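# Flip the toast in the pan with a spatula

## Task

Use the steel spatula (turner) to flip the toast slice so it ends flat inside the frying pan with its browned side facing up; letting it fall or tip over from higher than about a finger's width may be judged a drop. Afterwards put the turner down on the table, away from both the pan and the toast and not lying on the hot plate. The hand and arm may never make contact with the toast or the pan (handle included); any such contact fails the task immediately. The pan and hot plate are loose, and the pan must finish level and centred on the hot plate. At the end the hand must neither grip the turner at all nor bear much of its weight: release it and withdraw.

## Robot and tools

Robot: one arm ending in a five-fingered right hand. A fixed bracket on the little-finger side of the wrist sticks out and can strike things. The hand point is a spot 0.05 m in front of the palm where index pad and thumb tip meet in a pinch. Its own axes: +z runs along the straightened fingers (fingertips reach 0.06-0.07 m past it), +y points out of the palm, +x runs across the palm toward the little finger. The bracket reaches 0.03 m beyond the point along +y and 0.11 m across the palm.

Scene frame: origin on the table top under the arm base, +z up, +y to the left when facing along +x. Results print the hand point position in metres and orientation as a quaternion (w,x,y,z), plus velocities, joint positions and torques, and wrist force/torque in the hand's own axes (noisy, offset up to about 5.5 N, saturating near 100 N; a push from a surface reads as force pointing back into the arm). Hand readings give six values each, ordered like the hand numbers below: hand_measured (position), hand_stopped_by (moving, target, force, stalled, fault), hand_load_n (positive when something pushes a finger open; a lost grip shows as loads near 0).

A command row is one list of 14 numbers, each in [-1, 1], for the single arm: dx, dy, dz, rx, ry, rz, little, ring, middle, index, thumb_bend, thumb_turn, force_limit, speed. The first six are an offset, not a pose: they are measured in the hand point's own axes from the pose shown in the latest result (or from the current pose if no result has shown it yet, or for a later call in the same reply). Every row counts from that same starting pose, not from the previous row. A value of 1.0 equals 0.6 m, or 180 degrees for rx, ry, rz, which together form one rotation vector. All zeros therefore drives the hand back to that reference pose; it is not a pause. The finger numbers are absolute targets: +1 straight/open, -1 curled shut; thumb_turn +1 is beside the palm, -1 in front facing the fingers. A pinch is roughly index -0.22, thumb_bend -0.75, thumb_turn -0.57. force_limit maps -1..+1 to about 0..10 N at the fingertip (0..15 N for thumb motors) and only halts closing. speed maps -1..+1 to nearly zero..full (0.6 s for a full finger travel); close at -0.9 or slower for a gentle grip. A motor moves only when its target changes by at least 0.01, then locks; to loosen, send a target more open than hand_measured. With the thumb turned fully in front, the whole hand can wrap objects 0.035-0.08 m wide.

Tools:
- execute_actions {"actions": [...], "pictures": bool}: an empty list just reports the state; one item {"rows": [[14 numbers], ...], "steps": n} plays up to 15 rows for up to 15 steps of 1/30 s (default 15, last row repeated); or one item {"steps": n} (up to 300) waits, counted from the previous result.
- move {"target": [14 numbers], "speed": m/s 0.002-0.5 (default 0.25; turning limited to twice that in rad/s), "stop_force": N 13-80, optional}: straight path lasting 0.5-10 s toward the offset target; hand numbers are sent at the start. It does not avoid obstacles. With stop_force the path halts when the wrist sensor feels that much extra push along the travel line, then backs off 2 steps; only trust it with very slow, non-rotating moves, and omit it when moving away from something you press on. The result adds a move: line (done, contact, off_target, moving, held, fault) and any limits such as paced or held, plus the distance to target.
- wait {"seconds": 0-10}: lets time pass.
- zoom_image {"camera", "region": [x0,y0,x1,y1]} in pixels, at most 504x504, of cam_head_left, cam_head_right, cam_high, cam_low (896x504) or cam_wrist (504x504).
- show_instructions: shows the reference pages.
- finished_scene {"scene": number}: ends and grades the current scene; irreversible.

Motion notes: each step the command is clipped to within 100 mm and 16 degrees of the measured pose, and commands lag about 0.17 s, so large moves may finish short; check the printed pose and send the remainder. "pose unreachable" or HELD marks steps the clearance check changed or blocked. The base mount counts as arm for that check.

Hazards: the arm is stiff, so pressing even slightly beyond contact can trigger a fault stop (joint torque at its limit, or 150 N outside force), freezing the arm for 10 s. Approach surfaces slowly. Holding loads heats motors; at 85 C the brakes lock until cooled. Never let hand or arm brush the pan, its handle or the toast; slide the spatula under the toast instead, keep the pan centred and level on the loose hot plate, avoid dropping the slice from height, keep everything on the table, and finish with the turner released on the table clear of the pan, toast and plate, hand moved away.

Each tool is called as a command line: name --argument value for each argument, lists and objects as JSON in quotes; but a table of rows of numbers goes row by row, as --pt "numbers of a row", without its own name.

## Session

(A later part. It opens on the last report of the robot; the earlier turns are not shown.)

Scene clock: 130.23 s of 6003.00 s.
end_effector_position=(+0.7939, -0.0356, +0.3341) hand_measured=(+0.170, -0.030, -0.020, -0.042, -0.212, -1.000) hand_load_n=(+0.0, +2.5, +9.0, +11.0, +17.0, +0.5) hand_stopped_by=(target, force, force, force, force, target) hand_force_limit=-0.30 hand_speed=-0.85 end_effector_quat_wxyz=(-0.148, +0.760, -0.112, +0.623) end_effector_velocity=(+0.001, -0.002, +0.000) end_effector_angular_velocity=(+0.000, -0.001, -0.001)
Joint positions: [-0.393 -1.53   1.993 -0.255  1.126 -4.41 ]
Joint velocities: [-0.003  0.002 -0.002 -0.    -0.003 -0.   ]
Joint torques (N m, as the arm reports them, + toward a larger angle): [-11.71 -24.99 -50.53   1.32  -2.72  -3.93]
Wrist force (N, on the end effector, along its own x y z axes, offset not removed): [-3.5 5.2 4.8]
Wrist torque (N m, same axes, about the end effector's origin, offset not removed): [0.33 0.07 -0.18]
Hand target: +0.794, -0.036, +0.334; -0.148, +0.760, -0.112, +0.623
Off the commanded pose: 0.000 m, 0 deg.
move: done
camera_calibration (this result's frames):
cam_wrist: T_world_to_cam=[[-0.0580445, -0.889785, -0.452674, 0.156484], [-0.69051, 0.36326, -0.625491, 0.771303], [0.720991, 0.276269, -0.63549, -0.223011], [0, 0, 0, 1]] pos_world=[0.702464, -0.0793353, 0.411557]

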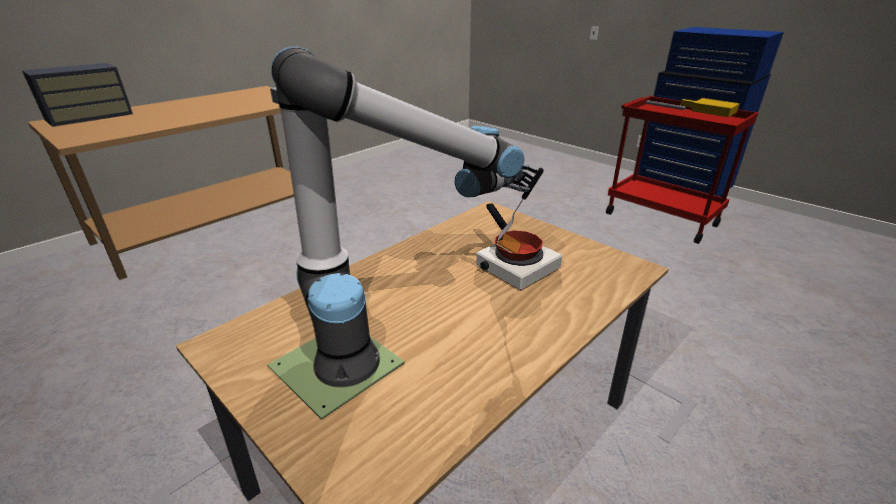

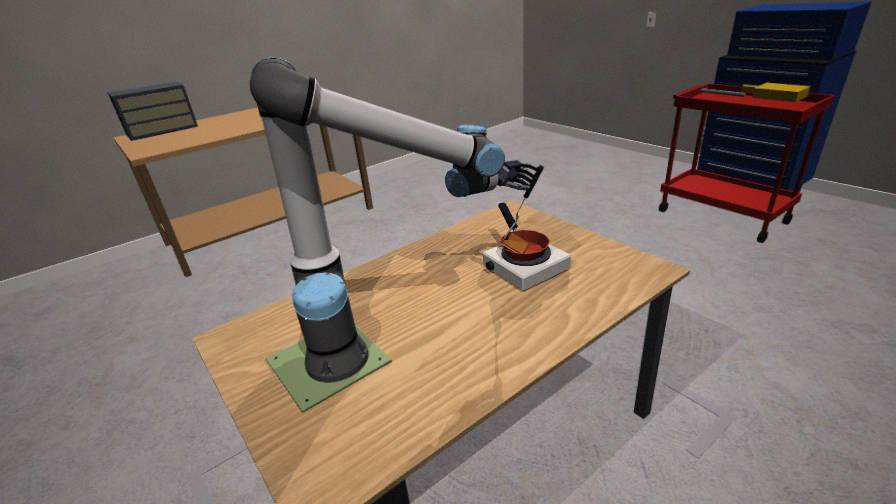

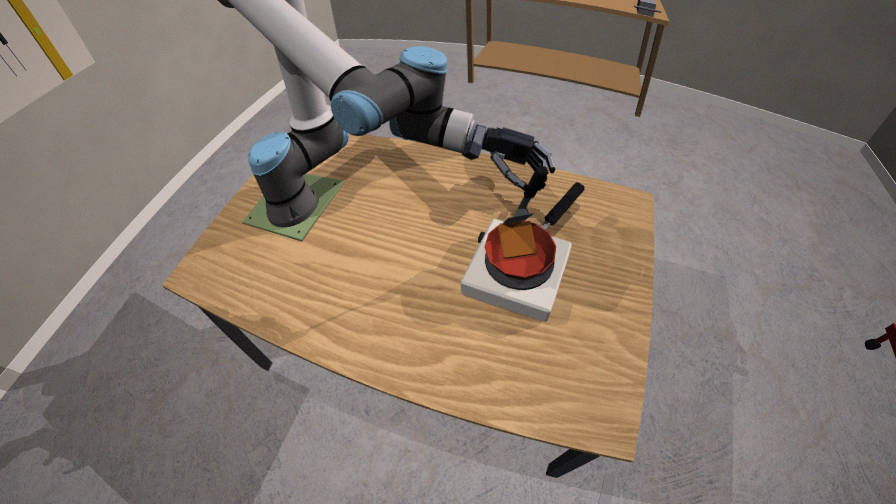

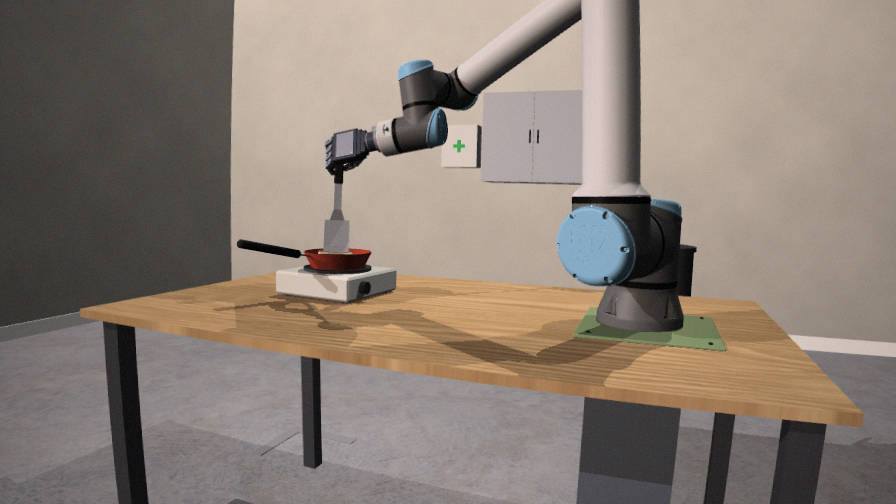

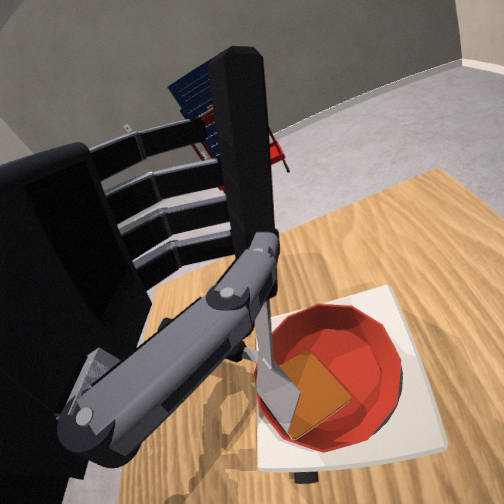

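Back 11 mm, down 12 mm.

move --target '[-0.011,0.022,0.011,0,0,0,0.17,-0.5,-0.6,-0.6,-0.3,-1,-0.3,-0.85]' --speed 0.01

zoom_image --camera "cam_head_left" --region '[470,195,570,275]'

Scene clock: 134.60 s of 6003.00 s.
end_effector_position=(+0.7991, -0.0448, +0.3223) hand_measured=(+0.170, -0.030, -0.020, -0.042, -0.212, -1.000) hand_load_n=(+0.0, +2.5, +9.0, +11.0, +17.0, +0.5) hand_stopped_by=(target, force, force, force, force, target) hand_force_limit=-0.30 hand_speed=-0.85 end_effector_quat_wxyz=(-0.148, +0.760, -0.112, +0.623) end_effector_velocity=(+0.001, -0.002, -0.001) end_effector_angular_velocity=(-0.001, -0.001, +0.000)
Joint positions: [-0.405 -1.511  1.996 -0.276  1.113 -4.413]
Joint velocities: [-0.002  0.002  0.    -0.003 -0.002 -0.001]
Joint torques (N m, as the arm reports them, + toward a larger angle): [ -8.62 -23.91 -24.5   -3.29  -2.37  -4.13]
Wrist force (N, on the end effector, along its own x y z axes, offset not removed): [-3.2 -0.6 3.3]
Wrist torque (N m, same axes, about the end effector's origin, offset not removed): [-0.27 0.05 -0.29]
Hand target: +0.799, -0.045, +0.322; -0.148, +0.760, -0.112, +0.623
Off the commanded pose: 0.000 m, 0 deg.
move: done
camera_calibration (this result's frames):
cam_wrist: T_world_to_cam=[[-0.0580518, -0.889775, -0.452693, 0.143262], [-0.69051, 0.363278, -0.62548, 0.770901], [0.72099, 0.276279, -0.635487, -0.231764], [0, 0, 0, 1]] pos_world=[0.707731, -0.0885496, 0.399754]

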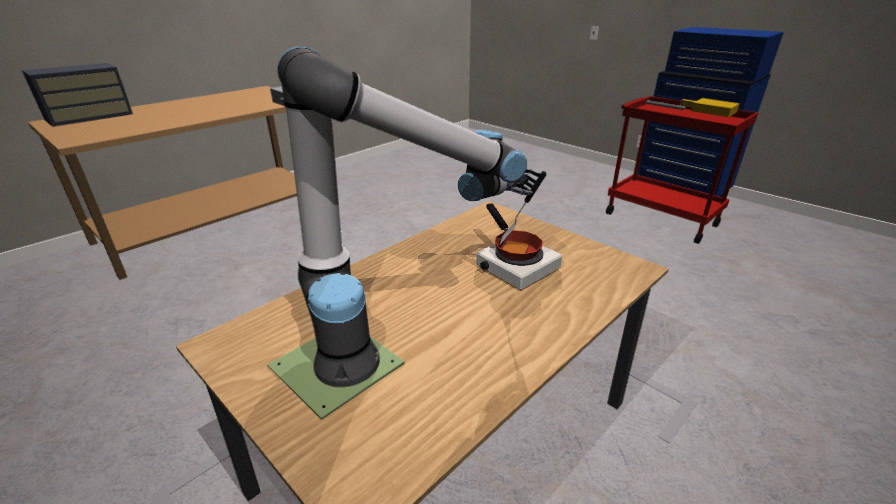

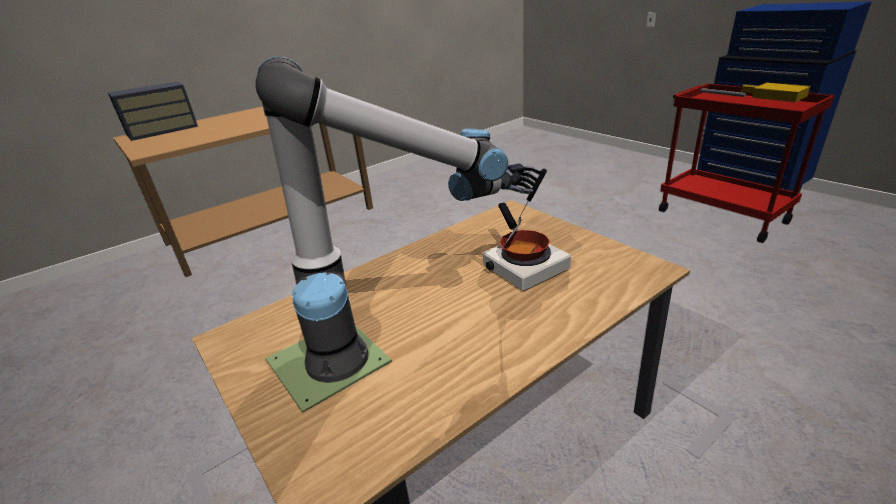

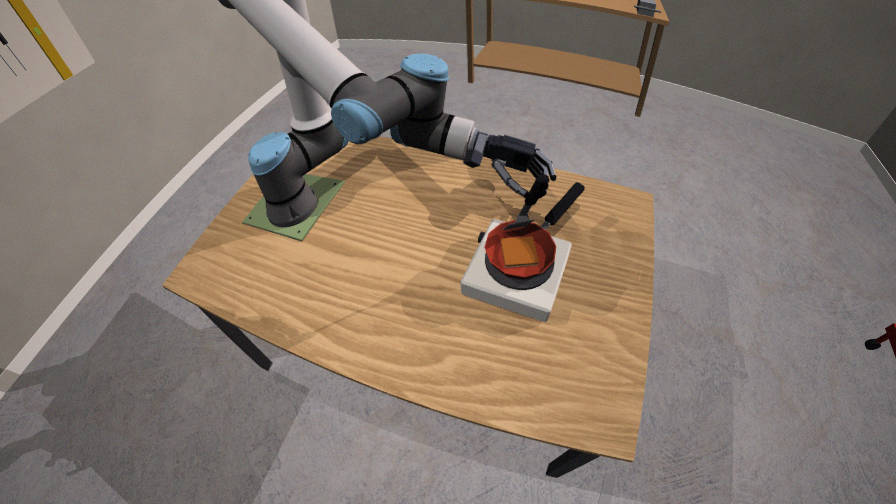

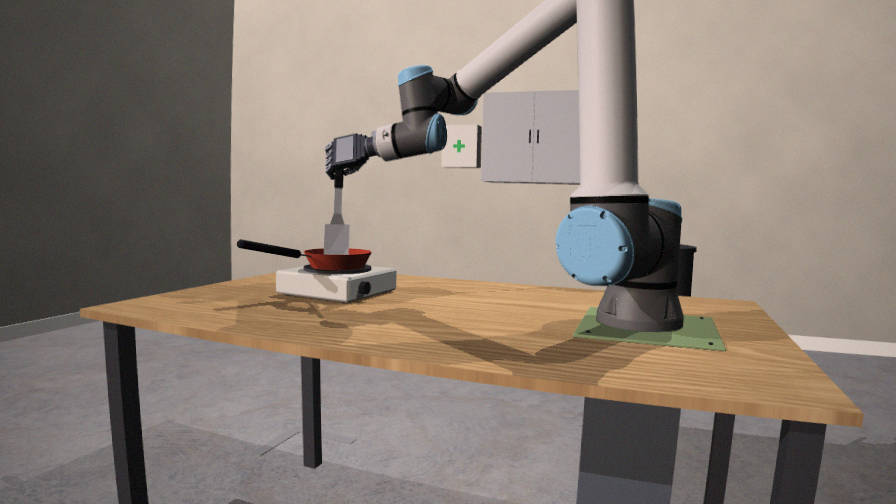

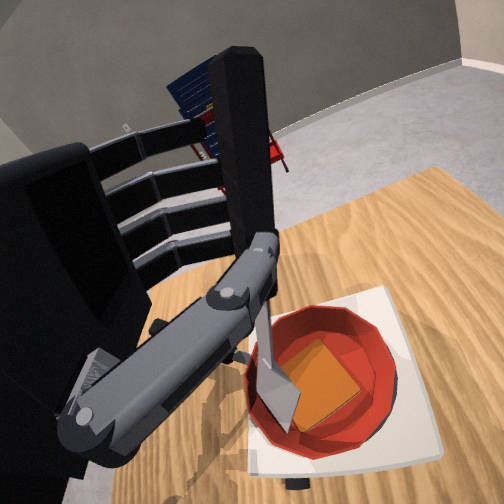

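Region (470, 195, 570, 275) of cam_head_left's 896x504 image, scaled by 5.040, with more detail than that image has; it fills the top 403 rows of this view, and the rest is white.

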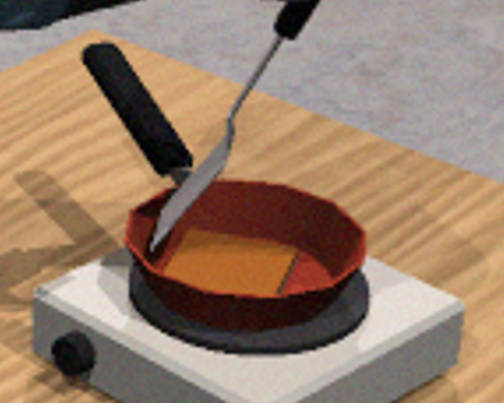

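move --target '[0.055,0,0,0,0,0,0.17,-0.5,-0.6,-0.6,-0.3,-1,-0.3,-0.85]' --speed 0.05

move --target '[-0.261,0.143,-0.418,0,-0.165,0.3275,0.17,-0.5,-0.6,-0.6,-0.3,-1,-0.3,-0.85]' --speed 0.12

zoom_image --camera "cam_high" --region '[470,210,580,300]'

zoom_image --camera "cam_head_right" --region '[480,205,570,275]'

Scene clock: 142.23 s of 6003.00 s.
end_effector_position=(+0.8057, -0.0563, +0.3522) hand_measured=(+0.170, -0.030, -0.020, -0.042, -0.212, -1.000) hand_load_n=(+0.0, +2.5, +9.0, +11.0, +17.0, +0.5) hand_stopped_by=(target, force, force, force, force, target) hand_force_limit=-0.30 hand_speed=-0.85 end_effector_quat_wxyz=(-0.148, +0.760, -0.112, +0.623) end_effector_velocity=(+0.001, -0.001, +0.003) end_effector_angular_velocity=(+0.000, -0.000, -0.001)
Joint positions: [-0.422 -1.521  1.949 -0.218  1.097 -4.416]
Joint velocities: [-0.001 -0.    -0.004  0.004 -0.     0.   ]
Joint torques (N m, as the arm reports them, + toward a larger angle): [-11.16 -61.66 -50.66   0.64  -2.3   -3.97]
Wrist force (N, on the end effector, along its own x y z axes, offset not removed): [-1.6 3.2 3.3]
Wrist torque (N m, same axes, about the end effector's origin, offset not removed): [0.30 -0.18 -0.29]
Hand target: +0.806, -0.056, +0.352; -0.148, +0.760, -0.112, +0.623
Off the commanded pose: 0.000 m, 0 deg.
After step 90, 3.57 s passed at rest.
move: done
camera_calibration (this result's frames):
cam_wrist: T_world_to_cam=[[-0.0580454, -0.88976, -0.452723, 0.146864], [-0.690482, 0.363306, -0.625495, 0.798266], [0.721017, 0.27629, -0.635451, -0.214326], [0, 0, 0, 1]] pos_world=[0.714245, -0.100125, 0.429607]

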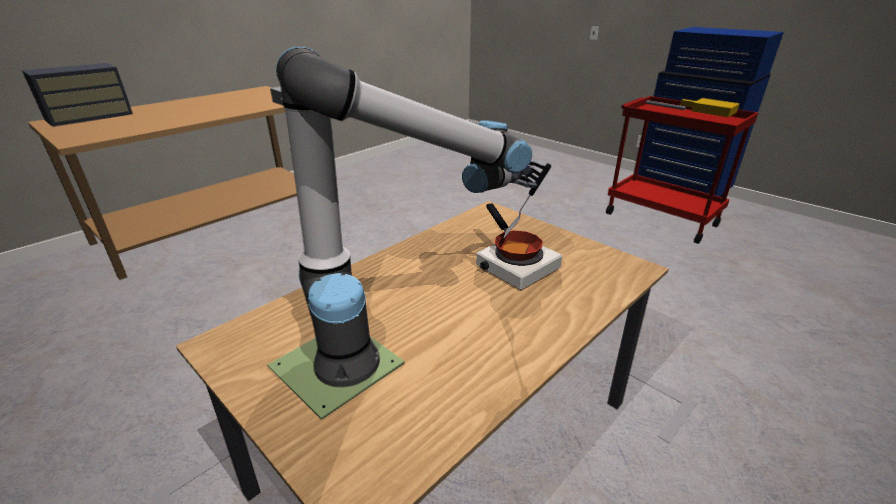

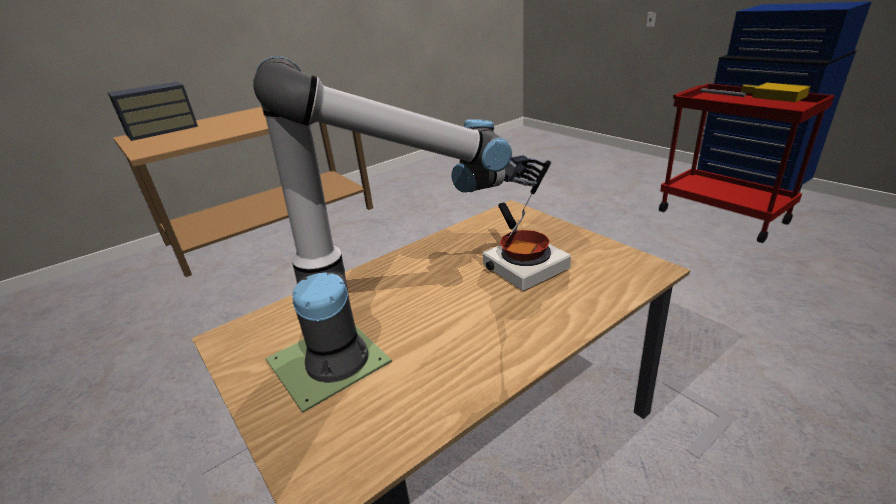

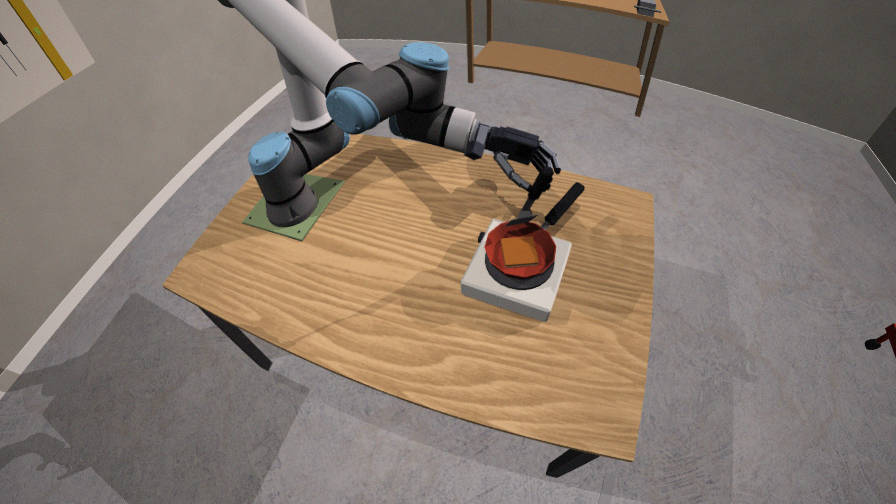

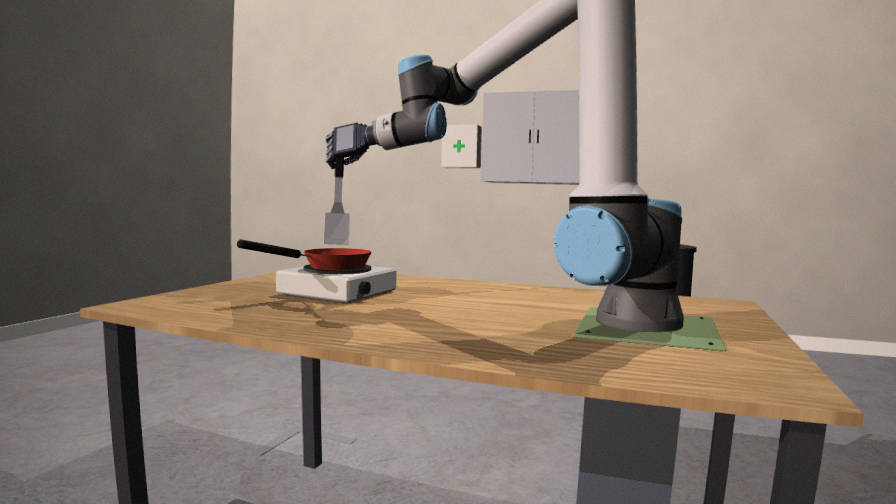

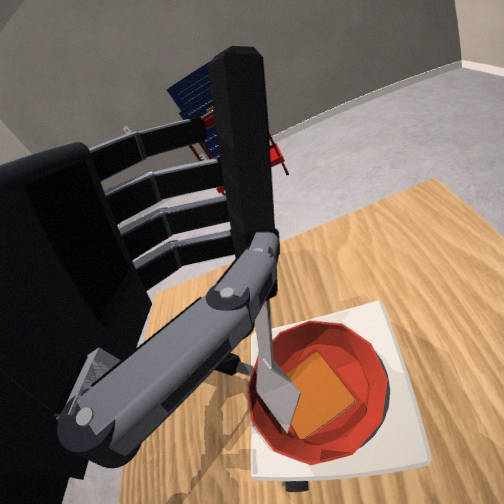

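Scene clock: 147.53 s of 6003.00 s.
end_effector_position=(+0.5304, -0.1023, +0.2233) hand_measured=(+0.170, -0.030, -0.020, -0.042, -0.212, -1.000) hand_load_n=(+0.0, +2.0, +9.0, +11.0, +17.0, +0.0) hand_stopped_by=(target, force, force, force, force, target) hand_force_limit=-0.30 hand_speed=-0.85 end_effector_quat_wxyz=(-0.455, +0.736, -0.427, +0.264) end_effector_velocity=(-0.002, +0.000, -0.001) end_effector_angular_velocity=(+0.008, +0.005, +0.003)
Joint positions: [-1.022 -1.407  2.156  0.717  0.466 -4.58 ]
Joint velocities: [-0.005  0.006  0.002  0.016 -0.001 -0.017]
Joint torques (N m, as the arm reports them, + toward a larger angle): [-11.52 -24.79 -13.89   6.68  -4.43  -3.2 ]
Wrist force (N, on the end effector, along its own x y z axes, offset not removed): [-0.9 2.0 4.3]
Wrist torque (N m, same axes, about the end effector's origin, offset not removed): [-0.08 -0.01 -0.37]
Hand target: +0.530, -0.102, +0.223; -0.455, +0.736, -0.427, +0.264
Off the commanded pose: 0.001 m, 0 deg.
move: done
camera_calibration (this result's frames):
cam_wrist: T_world_to_cam=[[-0.479949, -0.148409, -0.864653, 0.423298], [-0.782663, 0.517701, 0.34558, 0.392108], [0.396344, 0.842592, -0.364623, 0.0845762], [0, 0, 0, 1]] pos_world=[0.476528, -0.211436, 0.26134]

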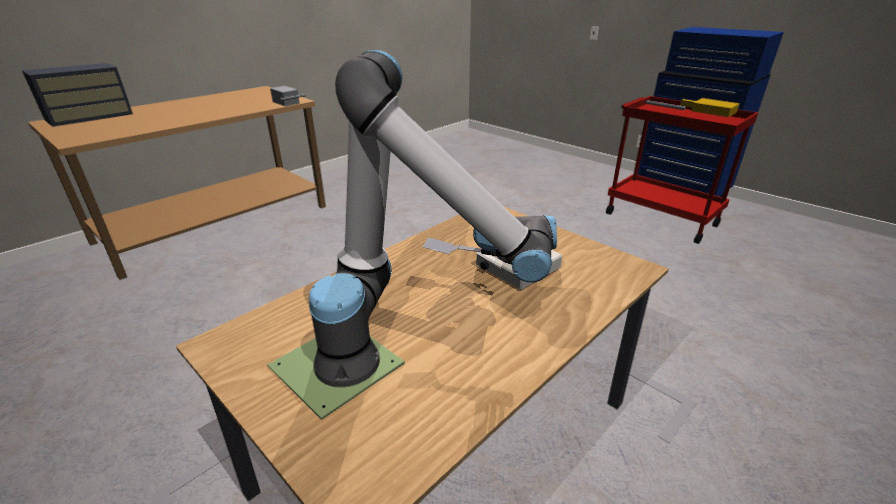

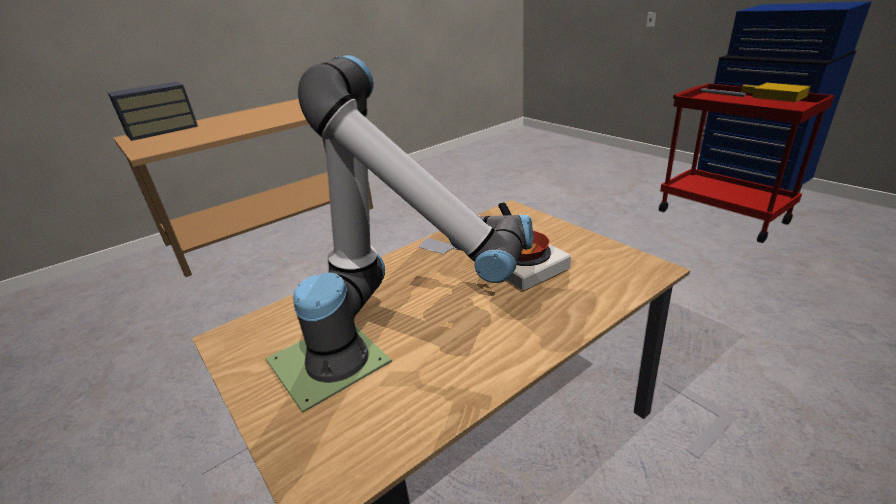

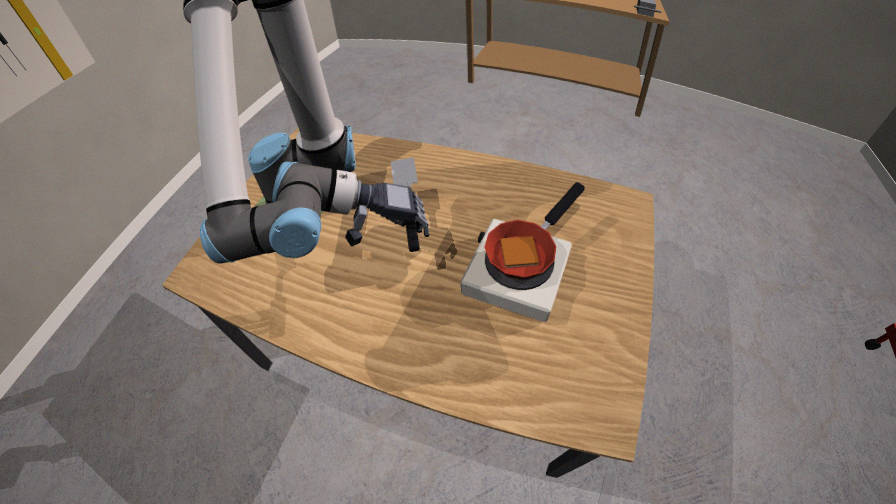

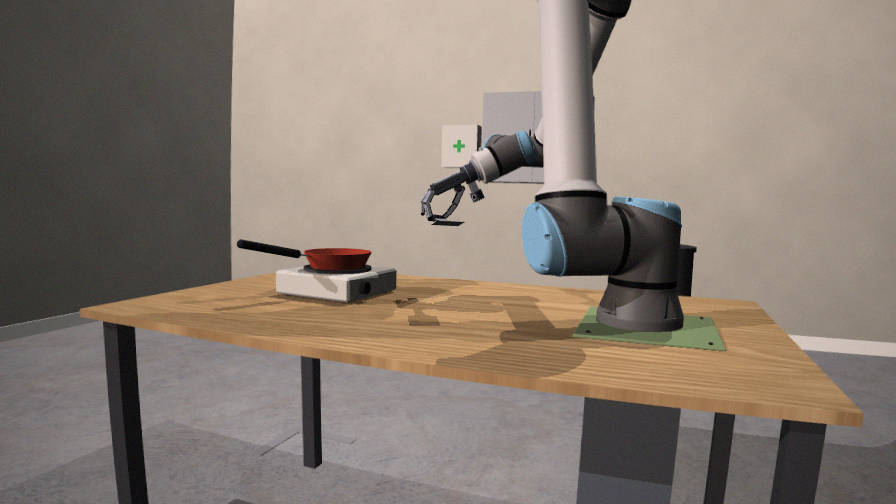

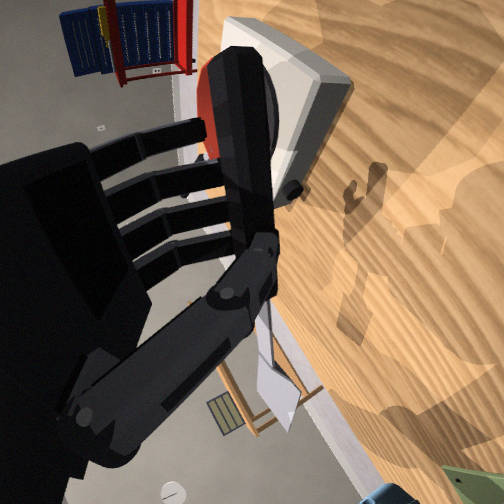

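Region (470, 210, 580, 300) of cam_high's 896x504 image, scaled by 4.582, with more detail than that image has; it fills the top 412 rows of this view, and the rest is white.

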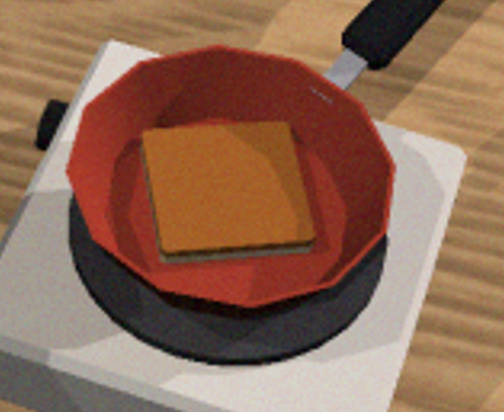

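Region (480, 205, 570, 275) of cam_head_right's 896x504 image, scaled by 5.600, with more detail than that image has.

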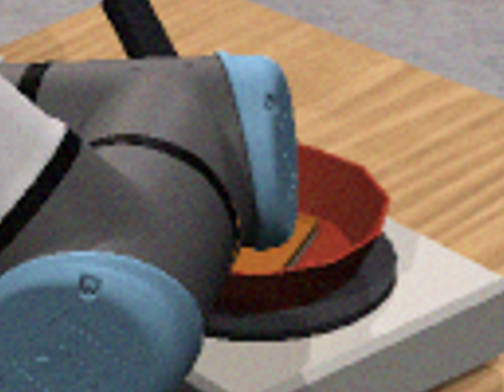

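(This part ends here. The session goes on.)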